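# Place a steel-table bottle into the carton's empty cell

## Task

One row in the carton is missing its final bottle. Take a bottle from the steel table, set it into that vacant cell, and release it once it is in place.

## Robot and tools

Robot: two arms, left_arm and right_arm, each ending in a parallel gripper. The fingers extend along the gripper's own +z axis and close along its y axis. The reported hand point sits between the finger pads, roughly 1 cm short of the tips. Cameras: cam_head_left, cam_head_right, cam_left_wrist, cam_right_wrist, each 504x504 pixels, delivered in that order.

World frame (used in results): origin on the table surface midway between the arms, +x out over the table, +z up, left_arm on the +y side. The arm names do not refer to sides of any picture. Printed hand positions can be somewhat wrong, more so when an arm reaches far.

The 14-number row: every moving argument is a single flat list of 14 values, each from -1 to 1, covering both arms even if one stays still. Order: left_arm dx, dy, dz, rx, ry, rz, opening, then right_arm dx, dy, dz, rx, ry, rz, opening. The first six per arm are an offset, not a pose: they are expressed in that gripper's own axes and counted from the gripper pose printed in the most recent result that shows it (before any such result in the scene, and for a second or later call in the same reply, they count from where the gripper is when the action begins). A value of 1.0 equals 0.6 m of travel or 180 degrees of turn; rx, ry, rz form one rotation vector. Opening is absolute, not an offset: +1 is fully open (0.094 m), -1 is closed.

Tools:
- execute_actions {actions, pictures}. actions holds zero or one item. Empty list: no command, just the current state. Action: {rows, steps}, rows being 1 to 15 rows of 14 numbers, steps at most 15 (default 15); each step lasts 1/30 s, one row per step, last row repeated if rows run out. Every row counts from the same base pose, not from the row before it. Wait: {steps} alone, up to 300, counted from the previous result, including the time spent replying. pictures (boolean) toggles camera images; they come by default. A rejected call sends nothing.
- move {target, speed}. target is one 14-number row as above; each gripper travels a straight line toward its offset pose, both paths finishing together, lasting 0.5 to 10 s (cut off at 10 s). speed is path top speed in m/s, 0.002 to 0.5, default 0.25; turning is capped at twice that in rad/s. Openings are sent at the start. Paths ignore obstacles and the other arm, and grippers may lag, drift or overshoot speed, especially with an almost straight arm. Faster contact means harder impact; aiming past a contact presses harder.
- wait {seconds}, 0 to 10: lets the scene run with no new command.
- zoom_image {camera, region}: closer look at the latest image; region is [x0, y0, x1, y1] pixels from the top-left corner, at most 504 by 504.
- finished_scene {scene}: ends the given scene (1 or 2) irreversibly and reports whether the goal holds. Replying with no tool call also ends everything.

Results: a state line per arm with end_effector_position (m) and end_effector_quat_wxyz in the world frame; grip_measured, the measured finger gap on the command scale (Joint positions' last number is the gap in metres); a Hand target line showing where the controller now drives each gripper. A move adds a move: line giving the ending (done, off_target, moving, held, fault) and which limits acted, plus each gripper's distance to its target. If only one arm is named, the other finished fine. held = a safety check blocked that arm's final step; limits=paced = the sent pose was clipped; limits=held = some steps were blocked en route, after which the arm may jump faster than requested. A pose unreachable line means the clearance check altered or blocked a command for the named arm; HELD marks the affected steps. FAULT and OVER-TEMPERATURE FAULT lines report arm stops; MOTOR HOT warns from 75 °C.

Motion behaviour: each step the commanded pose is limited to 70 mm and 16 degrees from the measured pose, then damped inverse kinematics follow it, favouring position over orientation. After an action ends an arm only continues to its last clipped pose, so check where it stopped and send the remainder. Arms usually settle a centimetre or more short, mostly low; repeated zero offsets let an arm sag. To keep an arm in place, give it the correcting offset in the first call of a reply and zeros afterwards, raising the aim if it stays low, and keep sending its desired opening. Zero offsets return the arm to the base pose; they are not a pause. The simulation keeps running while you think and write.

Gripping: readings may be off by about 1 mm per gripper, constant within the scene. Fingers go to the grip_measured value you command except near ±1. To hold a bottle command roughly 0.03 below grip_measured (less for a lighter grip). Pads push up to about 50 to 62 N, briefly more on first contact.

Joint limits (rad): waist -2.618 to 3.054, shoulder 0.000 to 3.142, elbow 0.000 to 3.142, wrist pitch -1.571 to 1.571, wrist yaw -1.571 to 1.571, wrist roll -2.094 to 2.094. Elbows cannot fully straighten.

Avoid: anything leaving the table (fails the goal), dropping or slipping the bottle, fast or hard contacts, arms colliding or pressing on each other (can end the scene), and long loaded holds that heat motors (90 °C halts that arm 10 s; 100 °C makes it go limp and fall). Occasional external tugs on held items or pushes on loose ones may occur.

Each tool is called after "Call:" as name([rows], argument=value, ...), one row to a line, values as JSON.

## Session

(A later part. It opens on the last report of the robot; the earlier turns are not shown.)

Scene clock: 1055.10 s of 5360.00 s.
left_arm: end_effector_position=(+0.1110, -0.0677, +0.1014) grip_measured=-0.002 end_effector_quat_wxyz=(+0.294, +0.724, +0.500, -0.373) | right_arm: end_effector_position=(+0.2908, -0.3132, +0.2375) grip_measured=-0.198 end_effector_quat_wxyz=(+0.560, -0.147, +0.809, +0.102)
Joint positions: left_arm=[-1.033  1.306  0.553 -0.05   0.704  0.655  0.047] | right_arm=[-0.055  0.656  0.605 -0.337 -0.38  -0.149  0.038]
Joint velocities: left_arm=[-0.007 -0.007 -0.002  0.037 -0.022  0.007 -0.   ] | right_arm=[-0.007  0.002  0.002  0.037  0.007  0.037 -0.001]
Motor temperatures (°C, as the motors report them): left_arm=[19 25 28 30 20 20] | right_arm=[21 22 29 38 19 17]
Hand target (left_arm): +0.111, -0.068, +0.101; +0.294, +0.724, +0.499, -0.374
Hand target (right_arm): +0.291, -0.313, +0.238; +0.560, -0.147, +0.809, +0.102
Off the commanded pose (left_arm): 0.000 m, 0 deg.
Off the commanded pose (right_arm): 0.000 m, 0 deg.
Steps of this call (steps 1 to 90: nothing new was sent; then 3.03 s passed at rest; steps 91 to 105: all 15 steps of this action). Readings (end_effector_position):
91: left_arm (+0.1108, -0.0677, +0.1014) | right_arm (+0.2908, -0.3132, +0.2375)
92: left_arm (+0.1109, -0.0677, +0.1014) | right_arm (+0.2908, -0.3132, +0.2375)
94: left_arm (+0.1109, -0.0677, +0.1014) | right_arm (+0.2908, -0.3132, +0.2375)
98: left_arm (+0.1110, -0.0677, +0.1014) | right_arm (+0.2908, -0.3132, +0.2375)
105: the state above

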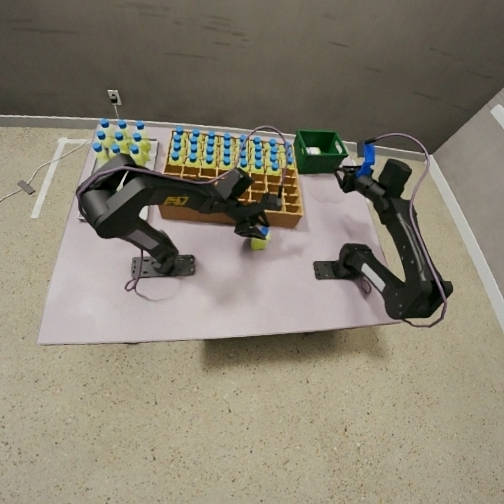

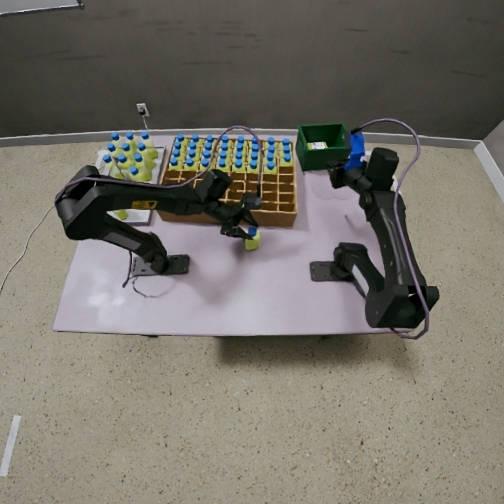

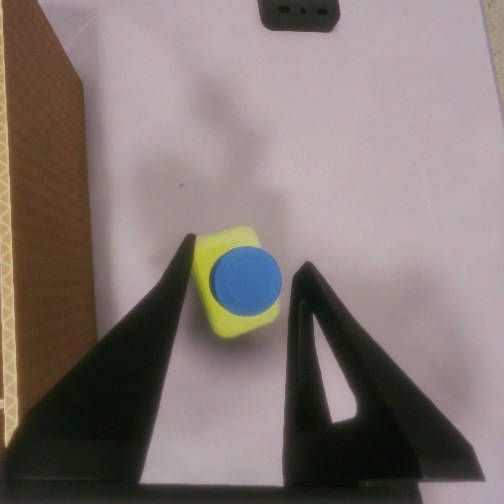

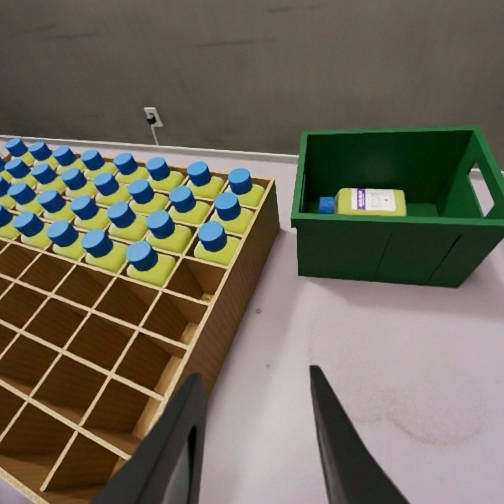

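Call:
move(target=[-0.0834,0.0053,-0.0548,0,0,0,0.0,0,0,0,0,0,0,-0.2], speed=0.06)

Scene clock: 1074.60 s of 5360.00 s.
left_arm: end_effector_position=(+0.1108, -0.0669, +0.1486) grip_measured=-0.002 end_effector_quat_wxyz=(+0.286, +0.725, +0.505, -0.372) | right_arm: end_effector_position=(+0.2908, -0.3132, +0.2375) grip_measured=-0.198 end_effector_quat_wxyz=(+0.560, -0.147, +0.809, +0.102)
Joint positions: left_arm=[-1.033  1.221  0.713 -0.315  0.702  0.655  0.047] | right_arm=[-0.055  0.656  0.605 -0.337 -0.38  -0.149  0.038]
Joint velocities: left_arm=[-0.002 -0.012 -0.012  0.007  0.007  0.022 -0.001] | right_arm=[-0.022 -0.012 -0.007  0.022 -0.022  0.007 -0.001]
Motor temperatures (°C, as the motors report them): left_arm=[19 25 28 29 19 20] | right_arm=[21 22 29 38 19 17]
Hand target (left_arm): +0.111, -0.068, +0.161; +0.295, +0.724, +0.500, -0.373
Hand target (right_arm): +0.291, -0.313, +0.238; +0.560, -0.147, +0.809, +0.102
Off the commanded pose (left_arm): 0.013 m, 1 deg.
Off the commanded pose (right_arm): 0.000 m, 0 deg.
After step 90, 14.97 s passed at rest.
move: off_target (left_arm)

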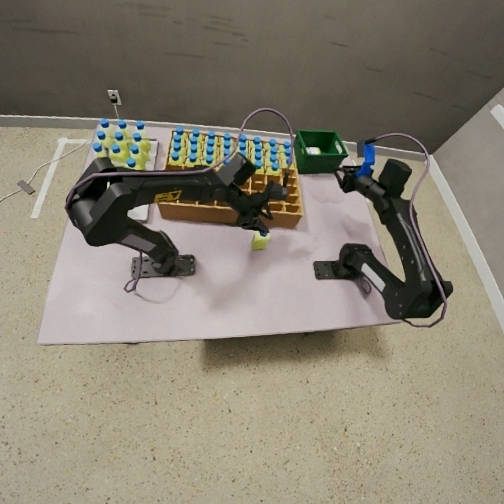

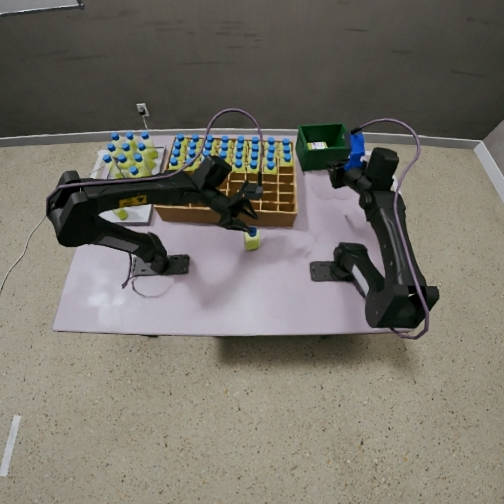

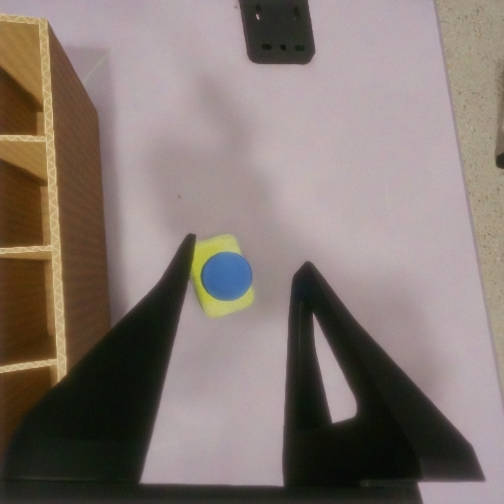

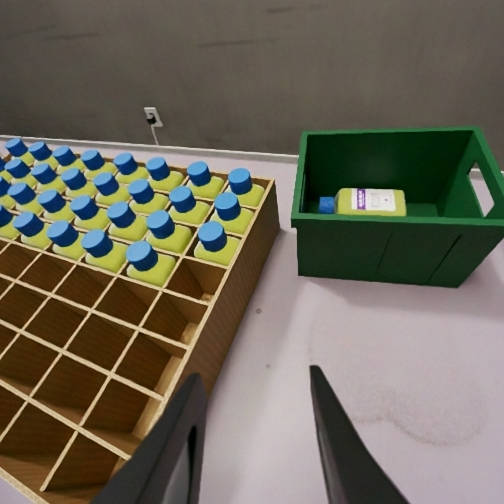

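Call:
move(target=[-0.0363,0.0038,-0.0234,-0.2889,0.0045,-0.1876,0.0,0,0,0,0,0,0,-0.2], speed=0.12)

Scene clock: 1096.53 s of 5360.00 s.
left_arm: end_effector_position=(+0.1124, -0.0654, +0.1729) grip_measured=-0.002 end_effector_quat_wxyz=(+0.456, +0.356, +0.794, -0.189) | right_arm: end_effector_position=(+0.2908, -0.3132, +0.2375) grip_measured=-0.198 end_effector_quat_wxyz=(+0.560, -0.147, +0.809, +0.102)
Joint positions: left_arm=[-1.743  1.157  0.726 -0.322 -0.723 -0.527  0.047] | right_arm=[-0.055  0.656  0.605 -0.337 -0.38  -0.149  0.038]
Joint velocities: left_arm=[-0.007 -0.002  0.012 -0.007 -0.007 -0.081 -0.001] | right_arm=[ 0.007  0.022 -0.002  0.051  0.037 -0.081 -0.   ]
Motor temperatures (°C, as the motors report them): left_arm=[19 25 29 28 19 20] | right_arm=[21 22 29 38 19 17]
Hand target (left_arm): +0.112, -0.067, +0.177; +0.460, +0.356, +0.793, -0.182
Hand target (right_arm): +0.291, -0.313, +0.238; +0.560, -0.147, +0.809, +0.102
Off the commanded pose (left_arm): 0.003 m, 2 deg.
Off the commanded pose (right_arm): 0.000 m, 0 deg.
After step 90, 13.93 s passed at rest.
move: done

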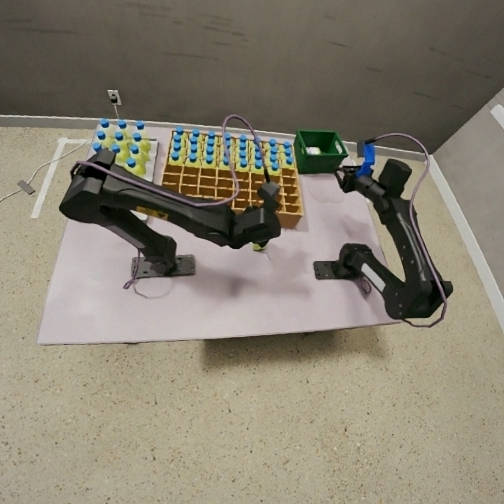

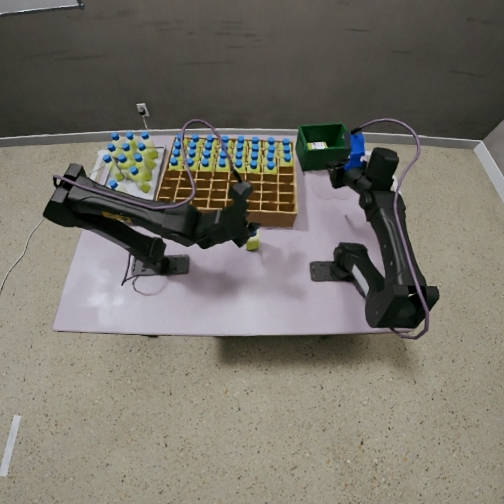

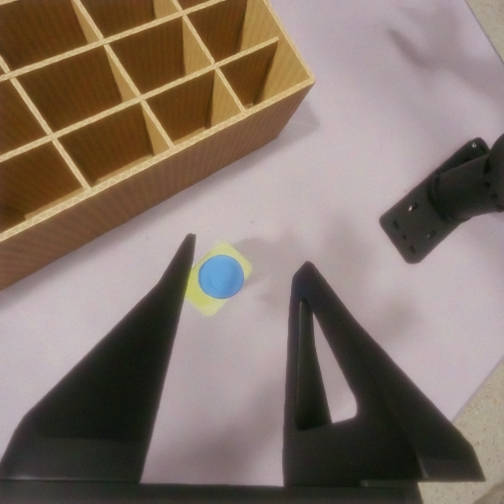

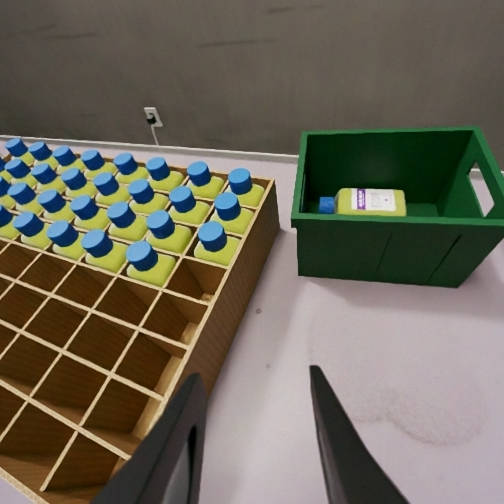

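Call:
move(target=[0.070,-0.0055,0.0452,-0.0052,0.0075,0.0034,0.0,0,0,0,0,0,0,-0.2], speed=0.05)

Scene clock: 1124.97 s of 5360.00 s.
left_arm: end_effector_position=(+0.1122, -0.0690, +0.1305) grip_measured=-0.002 end_effector_quat_wxyz=(+0.452, +0.355, +0.797, -0.182) | right_arm: end_effector_position=(+0.2908, -0.3132, +0.2375) grip_measured=-0.198 end_effector_quat_wxyz=(+0.560, -0.147, +0.809, +0.102)
Joint positions: left_arm=[-1.743  1.242  0.615 -0.149 -0.725 -0.54   0.047] | right_arm=[-0.055  0.656  0.605 -0.337 -0.38  -0.149  0.038]
Joint velocities: left_arm=[-0.007 -0.002  0.002  0.051 -0.081 -0.022 -0.   ] | right_arm=[ 0.017 -0.012 -0.012  0.007  0.022  0.051  0.   ]
Motor temperatures (°C, as the motors report them): left_arm=[19 24 30 28 20 20] | right_arm=[21 22 29 38 19 17]
Hand target (left_arm): +0.112, -0.067, +0.123; +0.451, +0.358, +0.798, -0.176
Hand target (right_arm): +0.291, -0.313, +0.238; +0.560, -0.147, +0.809, +0.102
Off the commanded pose (left_arm): 0.008 m, 1 deg.
Off the commanded pose (right_arm): 0.000 m, 0 deg.
After step 90, 23.97 s passed at rest.
move: done

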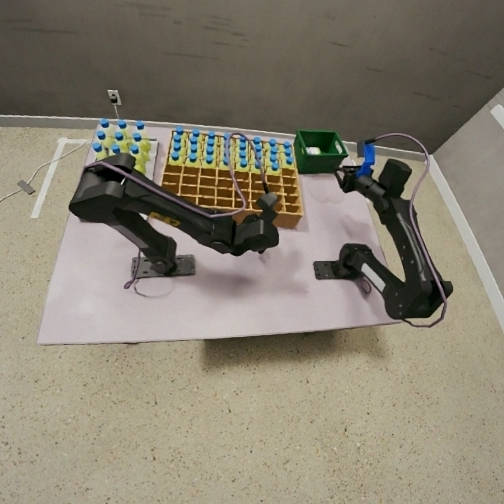

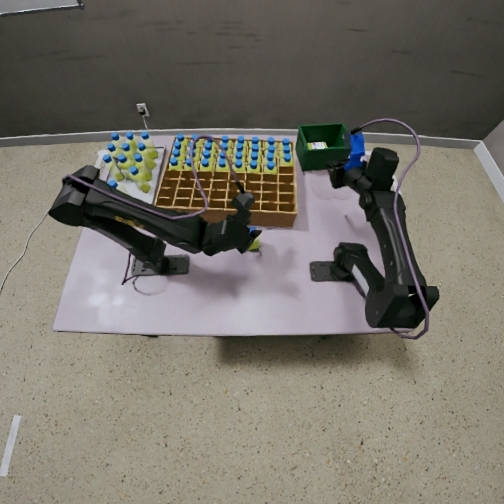

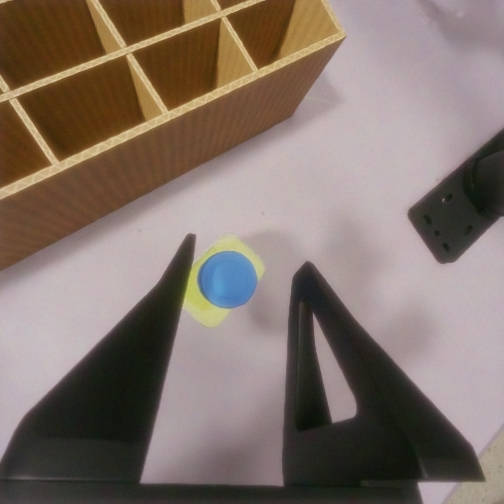

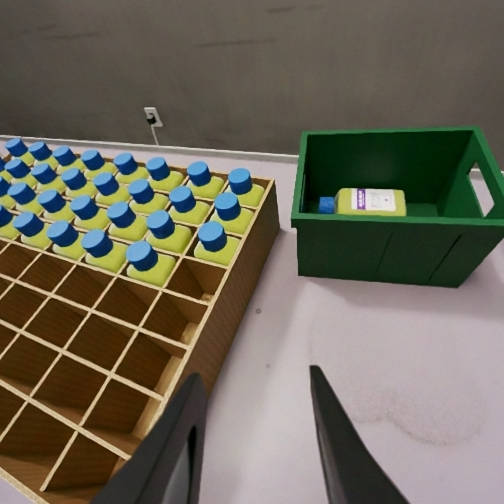

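Call:
execute_actions([
  {"rows": [[0.004,0.001,0.002,0,0,0,0.0,0,0,0,0,0,0,-0.2],[0.008,0.002,0.005,0,0,0,0.0,0,0,0,0,0,0,-0.2],[0.012,0.003,0.007,0,0,0,0.0,0,0,0,0,0,0,-0.2],[0.016,0.004,0.010,0,0,0,0.0,0,0,0,0,0,0,-0.2],[0.019,0.004,0.012,0,0,0,0.0,0,0,0,0,0,0,-0.2],[0.0212,0.004,0.013,0,0,0,0.0,0,0,0,0,0,0,-0.2]], "steps": 15},
])

Scene clock: 1144.47 s of 5360.00 s.
left_arm: end_effector_position=(+0.1114, -0.0686, +0.1240) grip_measured=-0.002 end_effector_quat_wxyz=(+0.453, +0.352, +0.796, -0.192) | right_arm: end_effector_position=(+0.2908, -0.3132, +0.2375) grip_measured=-0.198 end_effector_quat_wxyz=(+0.560, -0.147, +0.809, +0.102)
Joint positions: left_arm=[-1.743  1.242  0.576 -0.088 -0.718 -0.54   0.047] | right_arm=[-0.055  0.656  0.605 -0.337 -0.38  -0.149  0.038]
Joint velocities: left_arm=[-0.012 -0.002  0.027 -0.051 -0.037 -0.007  0.   ] | right_arm=[-0.007  0.002  0.017 -0.081 -0.066 -0.037 -0.001]
Motor temperatures (°C, as the motors report them): left_arm=[19 24 28 28 19 20] | right_arm=[21 22 29 38 19 17]
Hand target (left_arm): +0.114, -0.066, +0.116; +0.452, +0.356, +0.798, -0.182
Hand target (right_arm): +0.291, -0.313, +0.238; +0.560, -0.147, +0.809, +0.102
Off the commanded pose (left_arm): 0.009 m, 1 deg.
Off the commanded pose (right_arm): 0.000 m, 0 deg.
Steps of this call (steps 1 to 90: nothing new was sent; then 16.00 s passed at rest; steps 91 to 105: all 15 steps of this action). Readings (end_effector_position):
91: left_arm (+0.1121, -0.0694, +0.1308) | right_arm (+0.2908, -0.3132, +0.2375)
92: left_arm (+0.1119, -0.0697, +0.1310) | right_arm (+0.2908, -0.3132, +0.2375)
94: left_arm (+0.1117, -0.0704, +0.1308) | right_arm (+0.2908, -0.3132, +0.2375)
98: left_arm (+0.1116, -0.0680, +0.1245) | right_arm (+0.2908, -0.3132, +0.2375)
105: the state above

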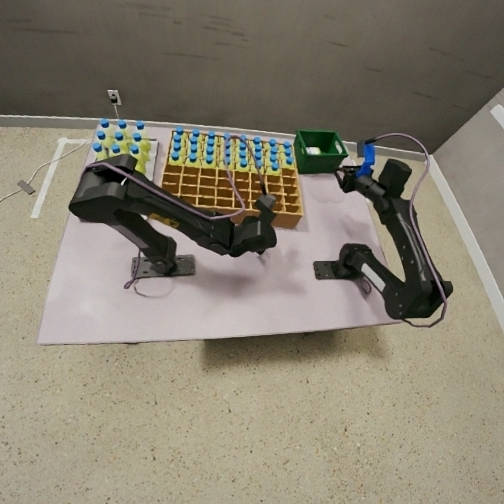

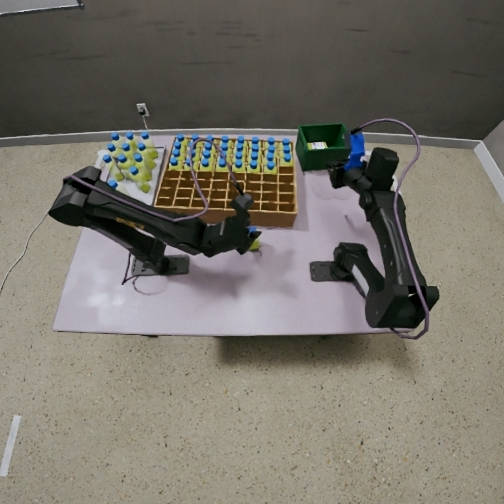

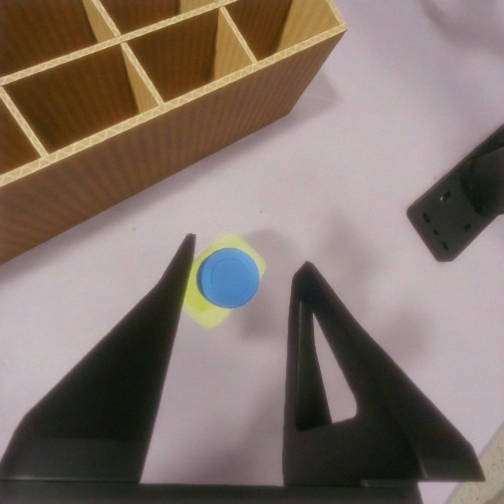

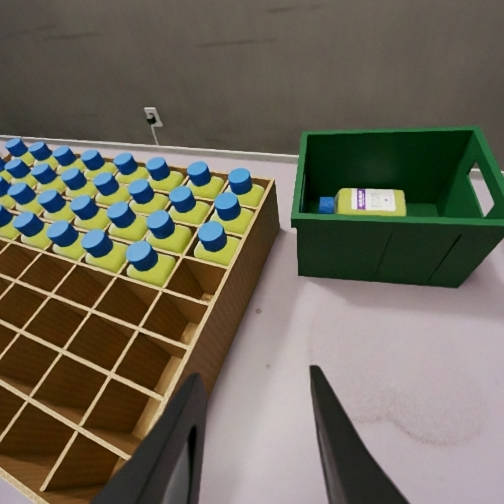

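Call:
move(target=[0.0228,0.008,0.0137,0,0,0.003,0.0,0,0,0,0,0,0,-0.2], speed=0.02)

Scene clock: 1152.07 s of 5360.00 s.
left_arm: end_effector_position=(+0.1099, -0.0684, +0.1174) grip_measured=-0.002 end_effector_quat_wxyz=(+0.454, +0.354, +0.792, -0.204) | right_arm: end_effector_position=(+0.2908, -0.3132, +0.2375) grip_measured=-0.198 end_effector_quat_wxyz=(+0.560, -0.147, +0.809, +0.102)
Joint positions: left_arm=[-1.743  1.242  0.532 -0.016 -0.707 -0.526  0.047] | right_arm=[-0.055  0.656  0.605 -0.337 -0.38  -0.149  0.038]
Joint velocities: left_arm=[ 0.002 -0.002  0.002  0.037  0.037 -0.022  0.   ] | right_arm=[-0.007 -0.007  0.002 -0.066  0.007 -0.051  0.001]
Motor temperatures (°C, as the motors report them): left_arm=[19 24 28 28 19 20] | right_arm=[21 22 29 38 19 17]
Hand target (left_arm): +0.115, -0.065, +0.108; +0.453, +0.356, +0.795, -0.190
Hand target (right_arm): +0.291, -0.313, +0.238; +0.560, -0.147, +0.809, +0.102
Off the commanded pose (left_arm): 0.011 m, 2 deg.
Off the commanded pose (right_arm): 0.000 m, 0 deg.
After step 90, 3.50 s passed at rest.
move: off_target (left_arm)

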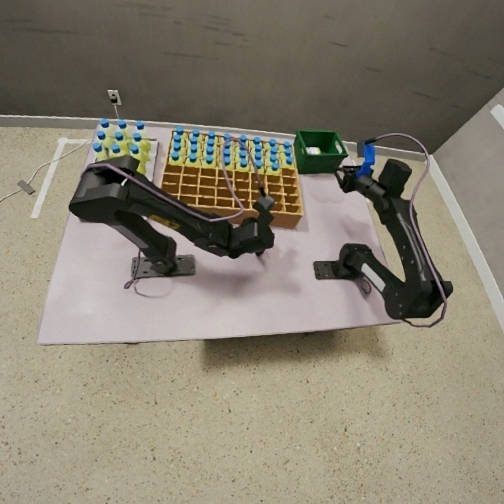

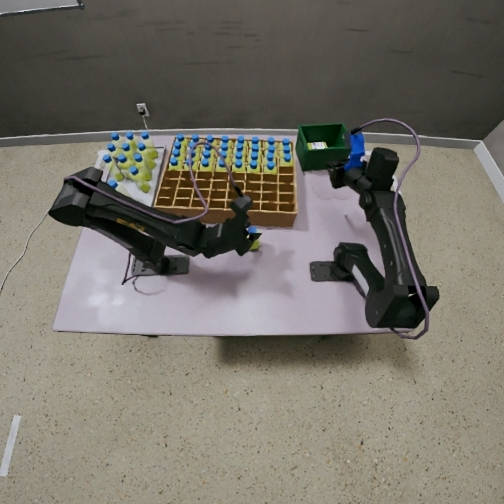

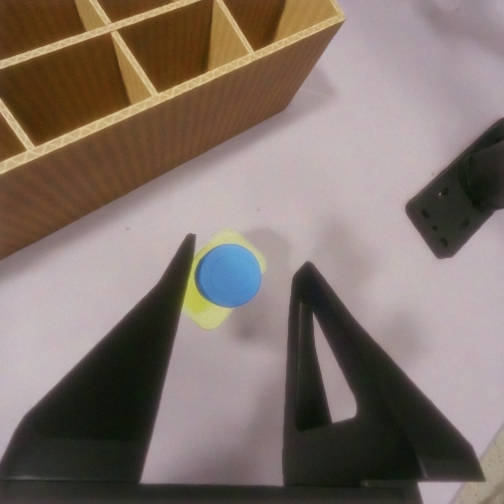

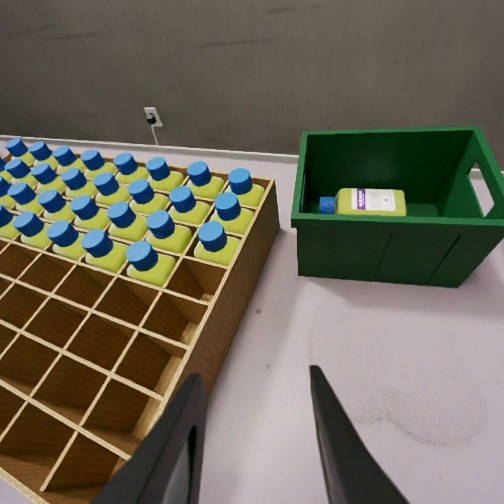

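Call:
execute_actions([
  {"rows": [[-0.002,0.004,-0.001,-0.003,0.003,0.002,0.0,0,0,0,0,0,0,-0.2],[-0.004,0.008,-0.002,-0.006,0.005,0.004,0.0,0,0,0,0,0,0,-0.2],[-0.0058,0.012,-0.0034,-0.009,0.008,0.006,0.0,0,0,0,0,0,0,-0.2],[-0.0058,0.015,-0.0034,-0.0129,0.0108,0.0085,0.0,0,0,0,0,0,0,-0.2],[-0.0058,0.0183,-0.0034,-0.0129,0.0108,0.0085,0.0,0,0,0,0,0,0,-0.2]], "steps": 15},
])

Scene clock: 1173.17 s of 5360.00 s.
left_arm: end_effector_position=(+0.1148, -0.0602, +0.1110) grip_measured=-0.002 end_effector_quat_wxyz=(+0.447, +0.364, +0.798, -0.175) | right_arm: end_effector_position=(+0.2908, -0.3132, +0.2375) grip_measured=-0.198 end_effector_quat_wxyz=(+0.560, -0.147, +0.809, +0.102)
Joint positions: left_arm=[-1.73   1.242  0.545 -0.091 -0.706 -0.524  0.047] | right_arm=[-0.055  0.656  0.605 -0.337 -0.38  -0.149  0.038]
Joint velocities: left_arm=[-0.012  0.002 -0.002 -0.081 -0.081  0.066  0.   ] | right_arm=[-0.012  0.002 -0.012 -0.022 -0.007 -0.037  0.   ]
Motor temperatures (°C, as the motors report them): left_arm=[19 24 28 28 19 20] | right_arm=[21 22 29 38 19 17]
Hand target (left_arm): +0.118, -0.061, +0.121; +0.451, +0.358, +0.798, -0.176
Hand target (right_arm): +0.291, -0.313, +0.238; +0.560, -0.147, +0.809, +0.102
Off the commanded pose (left_arm): 0.011 m, 1 deg.
Off the commanded pose (right_arm): 0.000 m, 0 deg.
Steps of this call (steps 1 to 90: nothing new was sent; then 17.60 s passed at rest; steps 91 to 105: all 15 steps of this action). Readings (end_effector_position):
91: left_arm (+0.1098, -0.0690, +0.1180) | right_arm (+0.2908, -0.3132, +0.2375)
92: left_arm (+0.1098, -0.0685, +0.1174) | right_arm (+0.2908, -0.3132, +0.2375)
94: left_arm (+0.1103, -0.0662, +0.1151) | right_arm (+0.2908, -0.3132, +0.2375)
98: left_arm (+0.1142, -0.0624, +0.1128) | right_arm (+0.2908, -0.3132, +0.2375)
105: the state above

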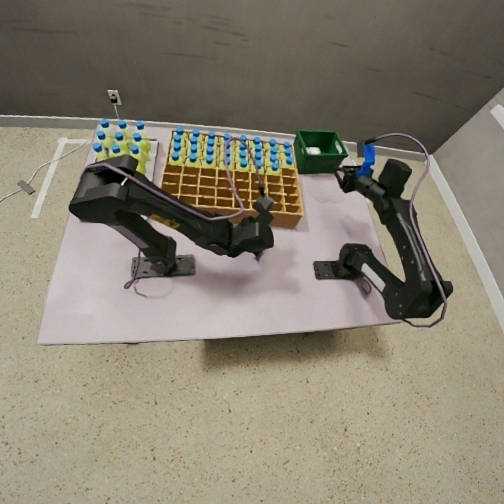

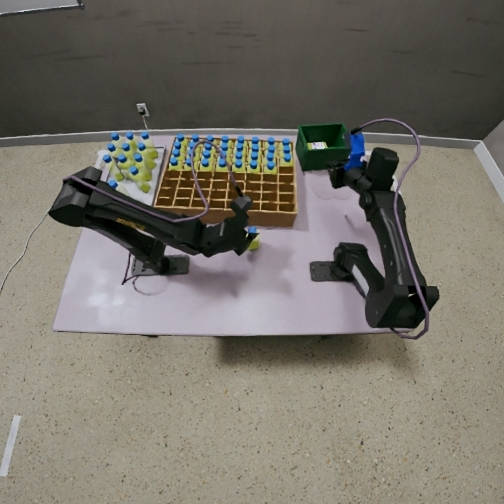

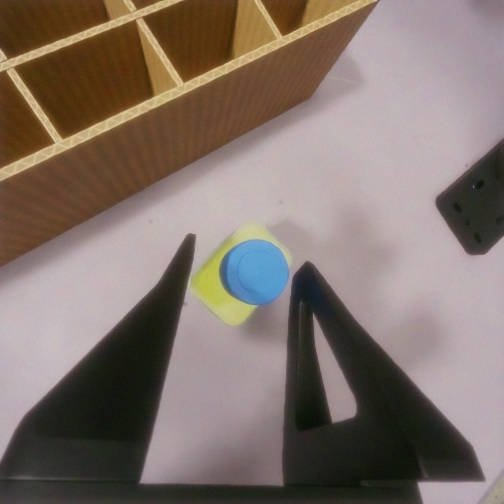

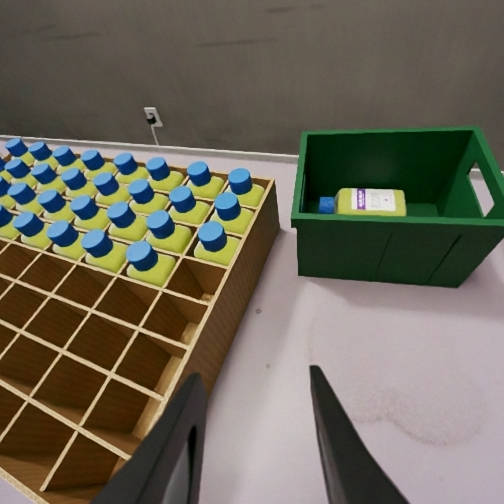

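Call:
execute_actions([
  {"rows": [[0,-0.003,0,0,0,0,0.0,0,0,0,0,0,0,-0.2],[0,-0.006,0,0,0,0,0.0,0,0,0,0,0,0,-0.2],[0,-0.009,0,0,0,0,0.0,0,0,0,0,0,0,-0.2],[0,-0.011,0,0,0,0,0.0,0,0,0,0,0,0,-0.2],[0,-0.013,0,0,0,0,0.0,0,0,0,0,0,0,-0.2]], "steps": 15},
])

Scene clock: 1185.20 s of 5360.00 s.
left_arm: end_effector_position=(+0.1104, -0.0603, +0.1053) grip_measured=-0.002 end_effector_quat_wxyz=(+0.441, +0.368, +0.800, -0.172) | right_arm: end_effector_position=(+0.2908, -0.3132, +0.2375) grip_measured=-0.198 end_effector_quat_wxyz=(+0.560, -0.147, +0.809, +0.102)
Joint positions: left_arm=[-1.745  1.259  0.545 -0.097 -0.707 -0.542  0.047] | right_arm=[-0.055  0.656  0.605 -0.337 -0.38  -0.149  0.038]
Joint velocities: left_arm=[-0.002  0.017 -0.007 -0.037 -0.095 -0.095 -0.   ] | right_arm=[ 0.002  0.002  0.012  0.007 -0.051  0.051 -0.001]
Motor temperatures (°C, as the motors report them): left_arm=[19 25 29 28 19 20] | right_arm=[21 22 29 38 19 17]
Hand target (left_arm): +0.109, -0.065, +0.111; +0.447, +0.364, +0.798, -0.175
Hand target (right_arm): +0.291, -0.313, +0.238; +0.560, -0.147, +0.809, +0.102
Off the commanded pose (left_arm): 0.008 m, 1 deg.
Off the commanded pose (right_arm): 0.000 m, 0 deg.
Steps of this call (steps 1 to 90: nothing new was sent; then 8.53 s passed at rest; steps 91 to 105: all 15 steps of this action). Readings (end_effector_position):
91: left_arm (+0.1149, -0.0594, +0.1102) | right_arm (+0.2908, -0.3132, +0.2375)
92: left_arm (+0.1149, -0.0594, +0.1102) | right_arm (+0.2908, -0.3132, +0.2375)
94: left_arm (+0.1139, -0.0596, +0.1099) | right_arm (+0.2908, -0.3132, +0.2375)
98: left_arm (+0.1106, -0.0603, +0.1060) | right_arm (+0.2908, -0.3132, +0.2375)
105: the state above

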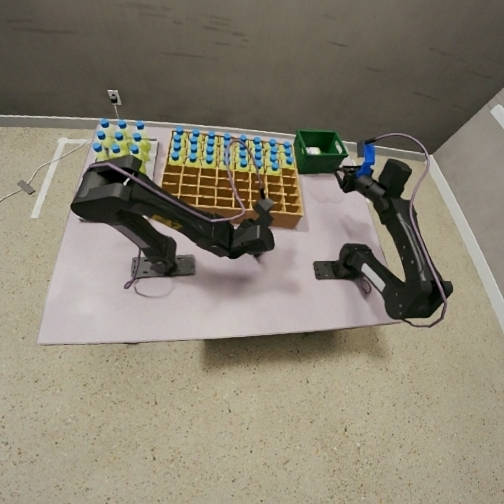

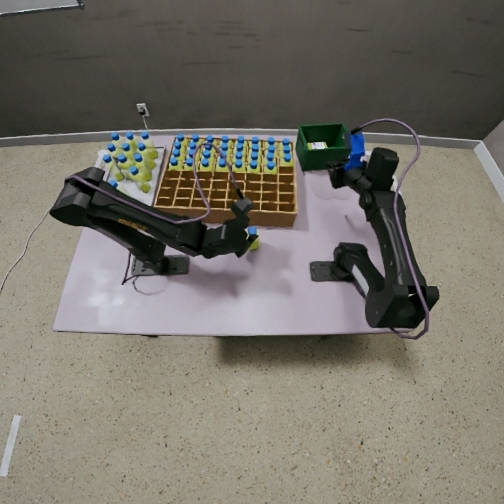

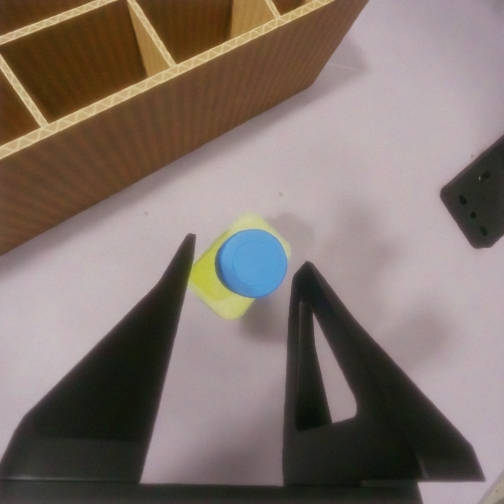

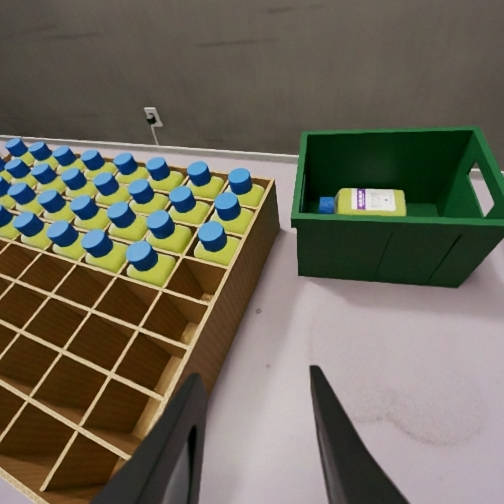

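Call:
execute_actions([
  {"rows": [[-0.001,-0.001,0.004,0,0,0,0.0,0,0,0,0,0,0,-0.2],[-0.002,-0.002,0.008,0,0,0,0.0,0,0,0,0,0,0,-0.2],[-0.003,-0.003,0.012,0,0,0,0.0,0,0,0,0,0,0,-0.2],[-0.004,-0.004,0.015,0,0,0,0.0,0,0,0,0,0,0,-0.2],[-0.005,-0.004,0.018,0,0,0,0.0,0,0,0,0,0,0,-0.2]], "steps": 15},
])

Scene clock: 1198.40 s of 5360.00 s.
left_arm: end_effector_position=(+0.1128, -0.0656, +0.0988) grip_measured=-0.002 end_effector_quat_wxyz=(+0.437, +0.372, +0.801, -0.171) | right_arm: end_effector_position=(+0.2908, -0.3132, +0.2375) grip_measured=-0.198 end_effector_quat_wxyz=(+0.560, -0.147, +0.809, +0.102)
Joint positions: left_arm=[-1.726  1.296  0.545 -0.056 -0.686 -0.523  0.047] | right_arm=[-0.055  0.656  0.605 -0.337 -0.38  -0.149  0.038]
Joint velocities: left_arm=[-0.002  0.017  0.002  0.051 -0.037 -0.037 -0.001] | right_arm=[-0.007 -0.007 -0.012 -0.051  0.007  0.037 -0.   ]
Motor temperatures (°C, as the motors report them): left_arm=[19 24 29 28 19 20] | right_arm=[21 22 29 38 19 17]
Hand target (left_arm): +0.116, -0.069, +0.102; +0.441, +0.368, +0.801, -0.172
Hand target (right_arm): +0.291, -0.313, +0.238; +0.560, -0.147, +0.809, +0.102
Off the commanded pose (left_arm): 0.006 m, 1 deg.
Off the commanded pose (right_arm): 0.000 m, 0 deg.
Steps of this call (steps 1 to 90: nothing new was sent; then 9.70 s passed at rest; steps 91 to 105: all 15 steps of this action). Readings (end_effector_position):
91: left_arm (+0.1102, -0.0604, +0.1053) | right_arm (+0.2908, -0.3132, +0.2375)
92: left_arm (+0.1100, -0.0608, +0.1055) | right_arm (+0.2908, -0.3132, +0.2375)
94: left_arm (+0.1104, -0.0623, +0.1046) | right_arm (+0.2908, -0.3132, +0.2375)
98: left_arm (+0.1133, -0.0638, +0.0986) | right_arm (+0.2908, -0.3132, +0.2375)
105: the state above

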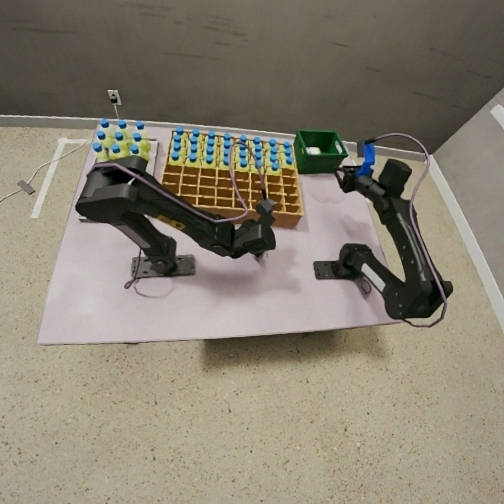

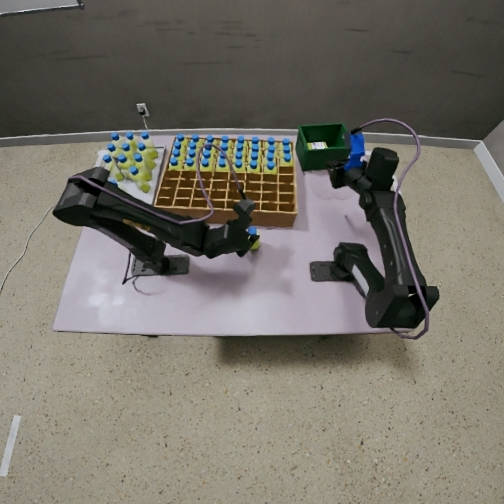

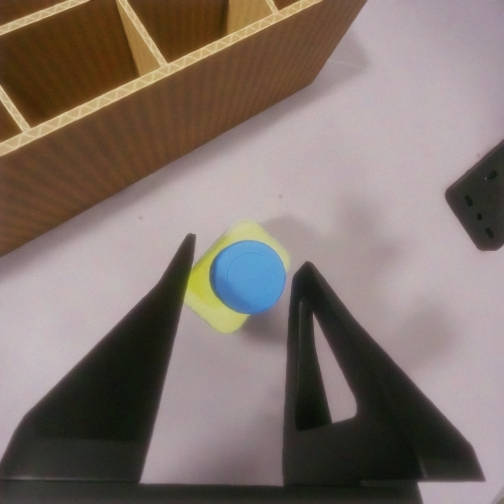

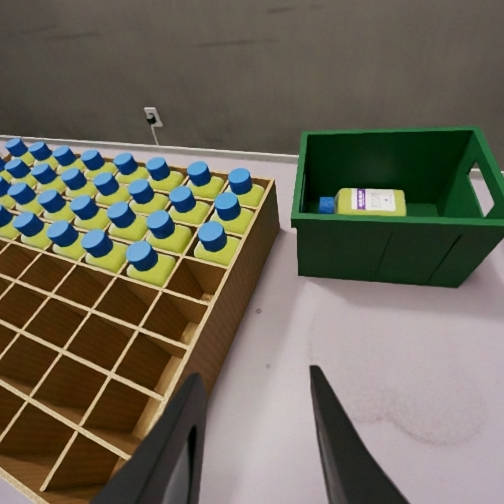

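Call:
execute_actions([
  {"rows": [[0,0,0,0,0,0,-0.1,0,0,0,0,0,0,-0.2],[0,0,0,0,0,0,-0.2,0,0,0,0,0,0,-0.2],[0,0,0,0,0,0,-0.27,0,0,0,0,0,0,-0.2],[0,0,0,0,0,0,-0.32,0,0,0,0,0,0,-0.2],[0,0,0,0,0,0,-0.36,0,0,0,0,0,0,-0.2],[0,0,0,0,0,0,-0.39,0,0,0,0,0,0,-0.2],[0,0,0,0,0,0,-0.42,0,0,0,0,0,0,-0.2],[0,0,0,0,0,0,-0.44,0,0,0,0,0,0,-0.2],[0,0,0,0,0,0,-0.46,0,0,0,0,0,0,-0.2],[0,0,0,0,0,0,-0.48,0,0,0,0,0,0,-0.2],[0,0,0,0,0,0,-0.50,0,0,0,0,0,0,-0.2],[0,0,0,0,0,0,-0.51,0,0,0,0,0,0,-0.2]], "steps": 15},
])

Scene clock: 1206.50 s of 5360.00 s.
left_arm: end_effector_position=(+0.1123, -0.0664, +0.0992) grip_measured=-0.459 end_effector_quat_wxyz=(+0.437, +0.372, +0.801, -0.173) | right_arm: end_effector_position=(+0.2908, -0.3132, +0.2375) grip_measured=-0.198 end_effector_quat_wxyz=(+0.560, -0.147, +0.809, +0.102)
Joint positions: left_arm=[-1.726  1.296  0.545 -0.052 -0.684 -0.523  0.025] | right_arm=[-0.055  0.656  0.605 -0.337 -0.38  -0.149  0.038]
Joint velocities: left_arm=[ 0.017 -0.002 -0.002  0.022  0.051 -0.051 -0.   ] | right_arm=[-0.007  0.007 -0.007 -0.022  0.125 -0.007 -0.   ]
Motor temperatures (°C, as the motors report them): left_arm=[19 24 29 28 19 20] | right_arm=[21 22 29 38 19 17]
Hand target (left_arm): +0.113, -0.066, +0.099; +0.437, +0.372, +0.801, -0.171
Hand target (right_arm): +0.291, -0.313, +0.238; +0.560, -0.147, +0.809, +0.102
Off the commanded pose (left_arm): 0.001 m, 0 deg.
Off the commanded pose (right_arm): 0.000 m, 0 deg.
Steps of this call (steps 1 to 90: nothing new was sent; then 4.60 s passed at rest; steps 91 to 105: all 15 steps of this action). Readings (end_effector_position):
91: left_arm (+0.1125, -0.0662, +0.0992) | right_arm (+0.2908, -0.3132, +0.2375)
92: left_arm (+0.1125, -0.0662, +0.0992) | right_arm (+0.2908, -0.3132, +0.2375)
94: left_arm (+0.1125, -0.0662, +0.0992) | right_arm (+0.2908, -0.3132, +0.2375)
98: left_arm (+0.1125, -0.0662, +0.0992) | right_arm (+0.2908, -0.3132, +0.2375)
105: the state above

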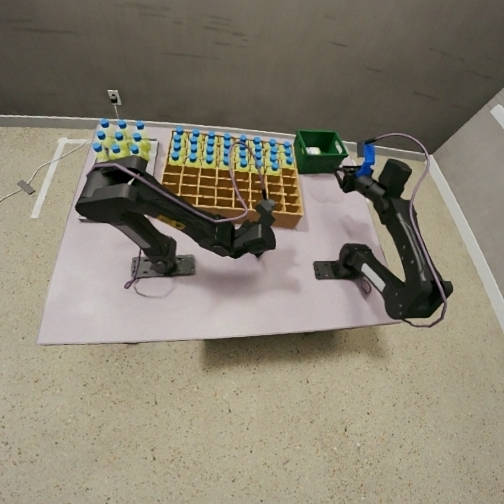

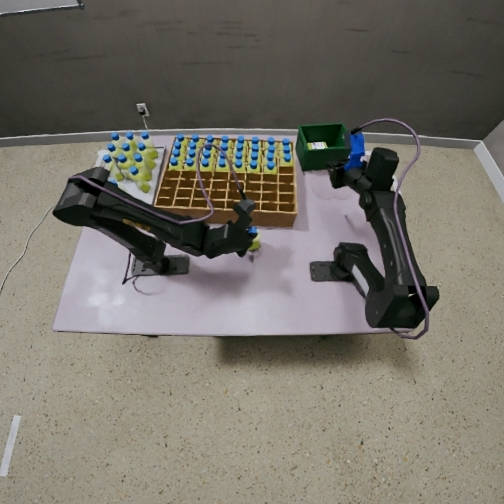

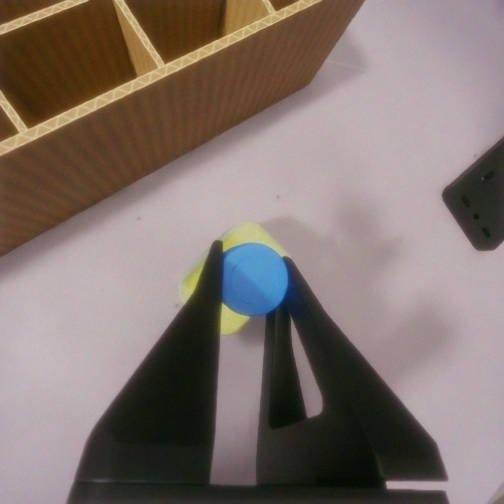

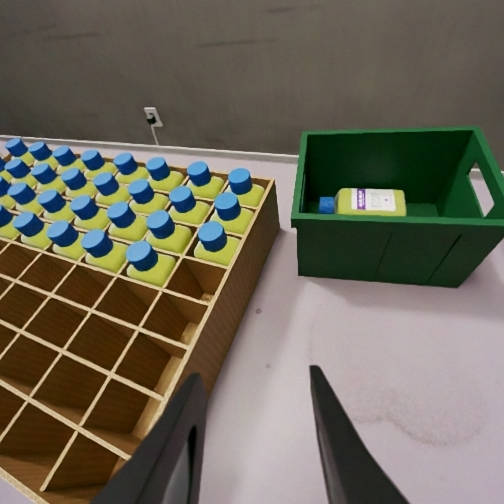

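Call:
execute_actions([
  {"rows": [[0,0,0,0,0,0,-0.51,0,0,0,0,0,0,-0.2]], "steps": 6},
], pictures=false)

Scene clock: 1208.63 s of 5360.00 s.
left_arm: end_effector_position=(+0.1123, -0.0664, +0.0992) grip_measured=-0.459 end_effector_quat_wxyz=(+0.437, +0.372, +0.801, -0.173) | right_arm: end_effector_position=(+0.2908, -0.3132, +0.2375) grip_measured=-0.198 end_effector_quat_wxyz=(+0.560, -0.147, +0.809, +0.102)
Joint positions: left_arm=[-1.726  1.296  0.545 -0.052 -0.684 -0.523  0.025] | right_arm=[-0.055  0.656  0.605 -0.337 -0.38  -0.149  0.038]
Joint velocities: left_arm=[-0.027  0.007  0.012 -0.007 -0.051 -0.037  0.001] | right_arm=[ 0.007  0.007 -0.007  0.037  0.037 -0.051 -0.001]
Motor temperatures (°C, as the motors report them): left_arm=[19 24 29 28 19 20] | right_arm=[21 22 29 38 19 17]
Hand target (left_arm): +0.112, -0.066, +0.099; +0.437, +0.372, +0.801, -0.173
Hand target (right_arm): +0.291, -0.313, +0.238; +0.560, -0.147, +0.809, +0.102
Off the commanded pose (left_arm): 0.000 m, 0 deg.
Off the commanded pose (right_arm): 0.000 m, 0 deg.
Steps of this call (steps 1 to 58: nothing new was sent; steps 59 to 64: all 6 steps of this action). Readings (end_effector_position):
59: left_arm (+0.1123, -0.0664, +0.0992) | right_arm (+0.2908, -0.3132, +0.2375)
60: left_arm (+0.1123, -0.0664, +0.0992) | right_arm (+0.2908, -0.3132, +0.2375)
62: left_arm (+0.1123, -0.0664, +0.0992) | right_arm (+0.2908, -0.3132, +0.2375)
64: the state above

Call:
move(target=[-0.1725,0.010,-0.1164,0,0,0,-0.495,0,0,0,0,0,0,-0.2], speed=0.06)

Scene clock: 1223.60 s of 5360.00 s.
left_arm: end_effector_position=(+0.1097, -0.0685, +0.2030) grip_measured=-0.459 end_effector_quat_wxyz=(+0.424, +0.386, +0.804, -0.157) | right_arm: end_effector_position=(+0.2908, -0.3132, +0.2375) grip_measured=-0.198 end_effector_quat_wxyz=(+0.560, -0.147, +0.809, +0.102)
Joint positions: left_arm=[-1.726  1.202  0.948 -0.599 -0.667 -0.523  0.025] | right_arm=[-0.055  0.656  0.605 -0.337 -0.38  -0.149  0.038]
Joint velocities: left_arm=[ 0.012 -0.022  0.022 -0.095 -0.007  0.051  0.   ] | right_arm=[-0.007 -0.002 -0.002  0.066 -0.125  0.022 -0.001]
Motor temperatures (°C, as the motors report them): left_arm=[19 25 29 28 19 20] | right_arm=[21 22 29 38 19 17]
Hand target (left_arm): +0.113, -0.069, +0.223; +0.437, +0.371, +0.801, -0.173
Hand target (right_arm): +0.291, -0.313, +0.238; +0.560, -0.147, +0.809, +0.102
Off the commanded pose (left_arm): 0.021 m, 3 deg.
Off the commanded pose (right_arm): 0.000 m, 0 deg.
After step 90, 9.33 s passed at rest.
move: off_target (left_arm)

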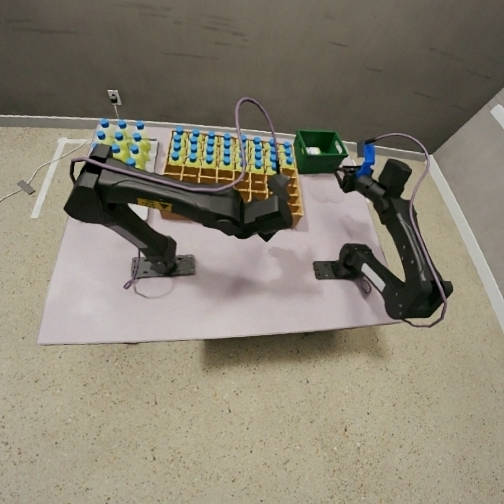

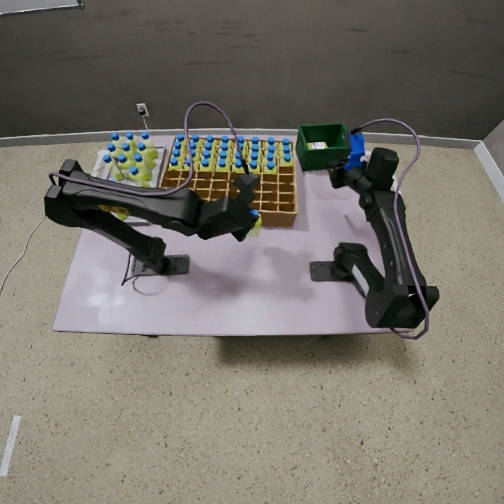

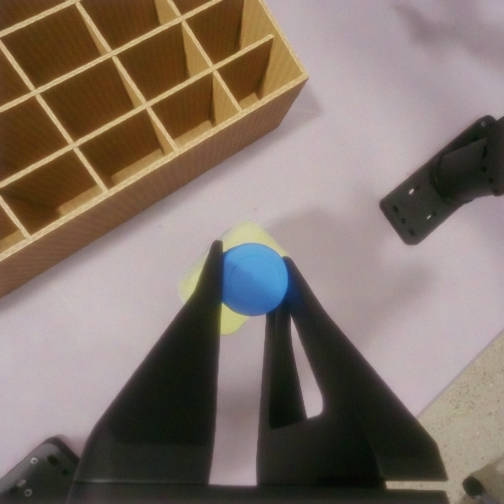

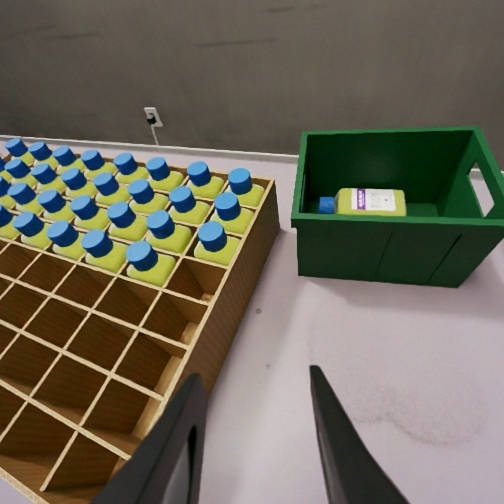

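Call:
move(target=[-0.2838,0.2152,0.2665,0.0603,-0.0172,0.0321,-0.495,0,0,0,0,0,0,-0.2], speed=0.08)

Scene clock: 1248.80 s of 5360.00 s.
left_arm: end_effector_position=(+0.3495, -0.1611, +0.2326) grip_measured=-0.459 end_effector_quat_wxyz=(+0.391, +0.460, +0.768, -0.214) | right_arm: end_effector_position=(+0.2908, -0.3132, +0.2375) grip_measured=-0.198 end_effector_quat_wxyz=(+0.560, -0.147, +0.809, +0.102)
Joint positions: left_arm=[-0.93   1.784  1.568 -0.437  0.126  0.134  0.025] | right_arm=[-0.055  0.656  0.605 -0.337 -0.38  -0.149  0.038]
Joint velocities: left_arm=[-0.012 -0.012  0.002 -0.066  0.022  0.022  0.001] | right_arm=[-0.002  0.017  0.007  0.095 -0.066  0.022  0.001]
Motor temperatures (°C, as the motors report them): left_arm=[19 25 30 28 19 20] | right_arm=[21 22 29 38 19 17]
Hand target (left_arm): +0.354, -0.164, +0.249; +0.406, +0.459, +0.759, -0.222
Hand target (right_arm): +0.291, -0.313, +0.238; +0.560, -0.147, +0.809, +0.102
Off the commanded pose (left_arm): 0.023 m, 3 deg.
Off the commanded pose (right_arm): 0.000 m, 0 deg.
After step 90, 18.37 s passed at rest.
move: off_target (left_arm)

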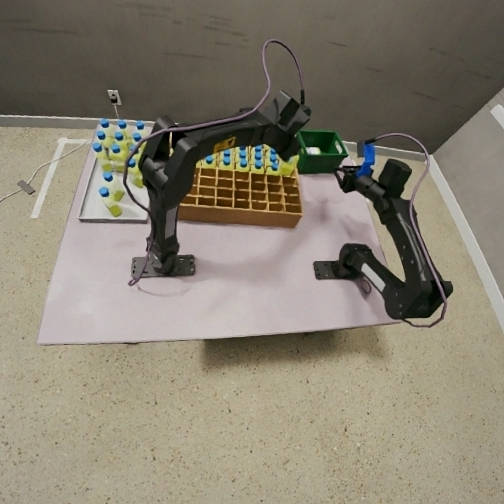

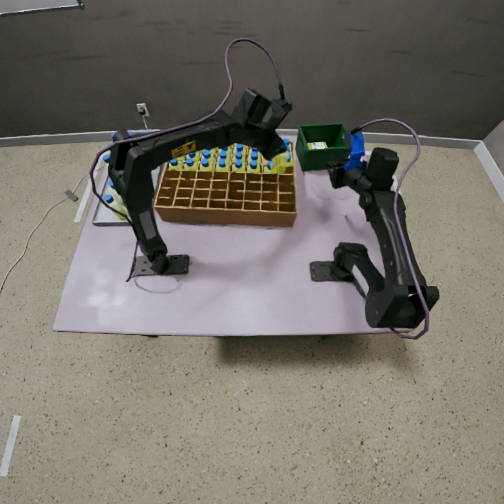

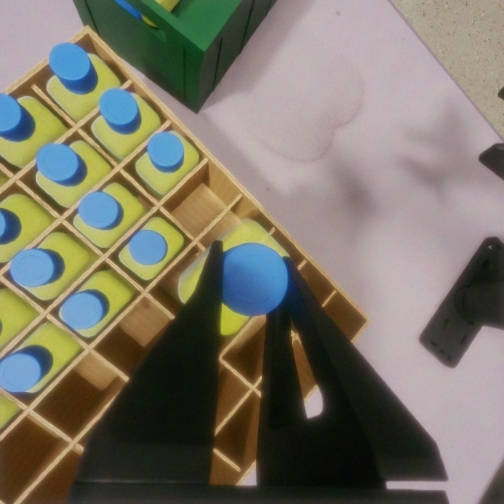

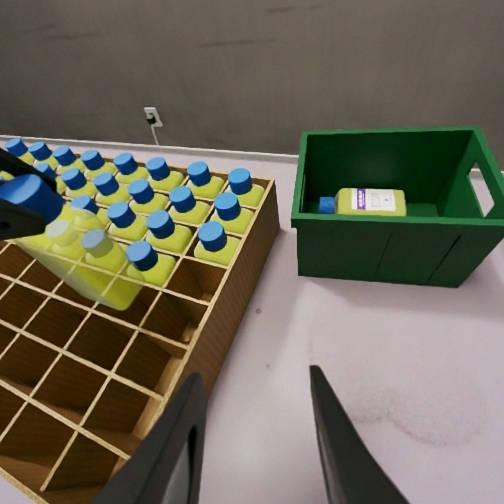

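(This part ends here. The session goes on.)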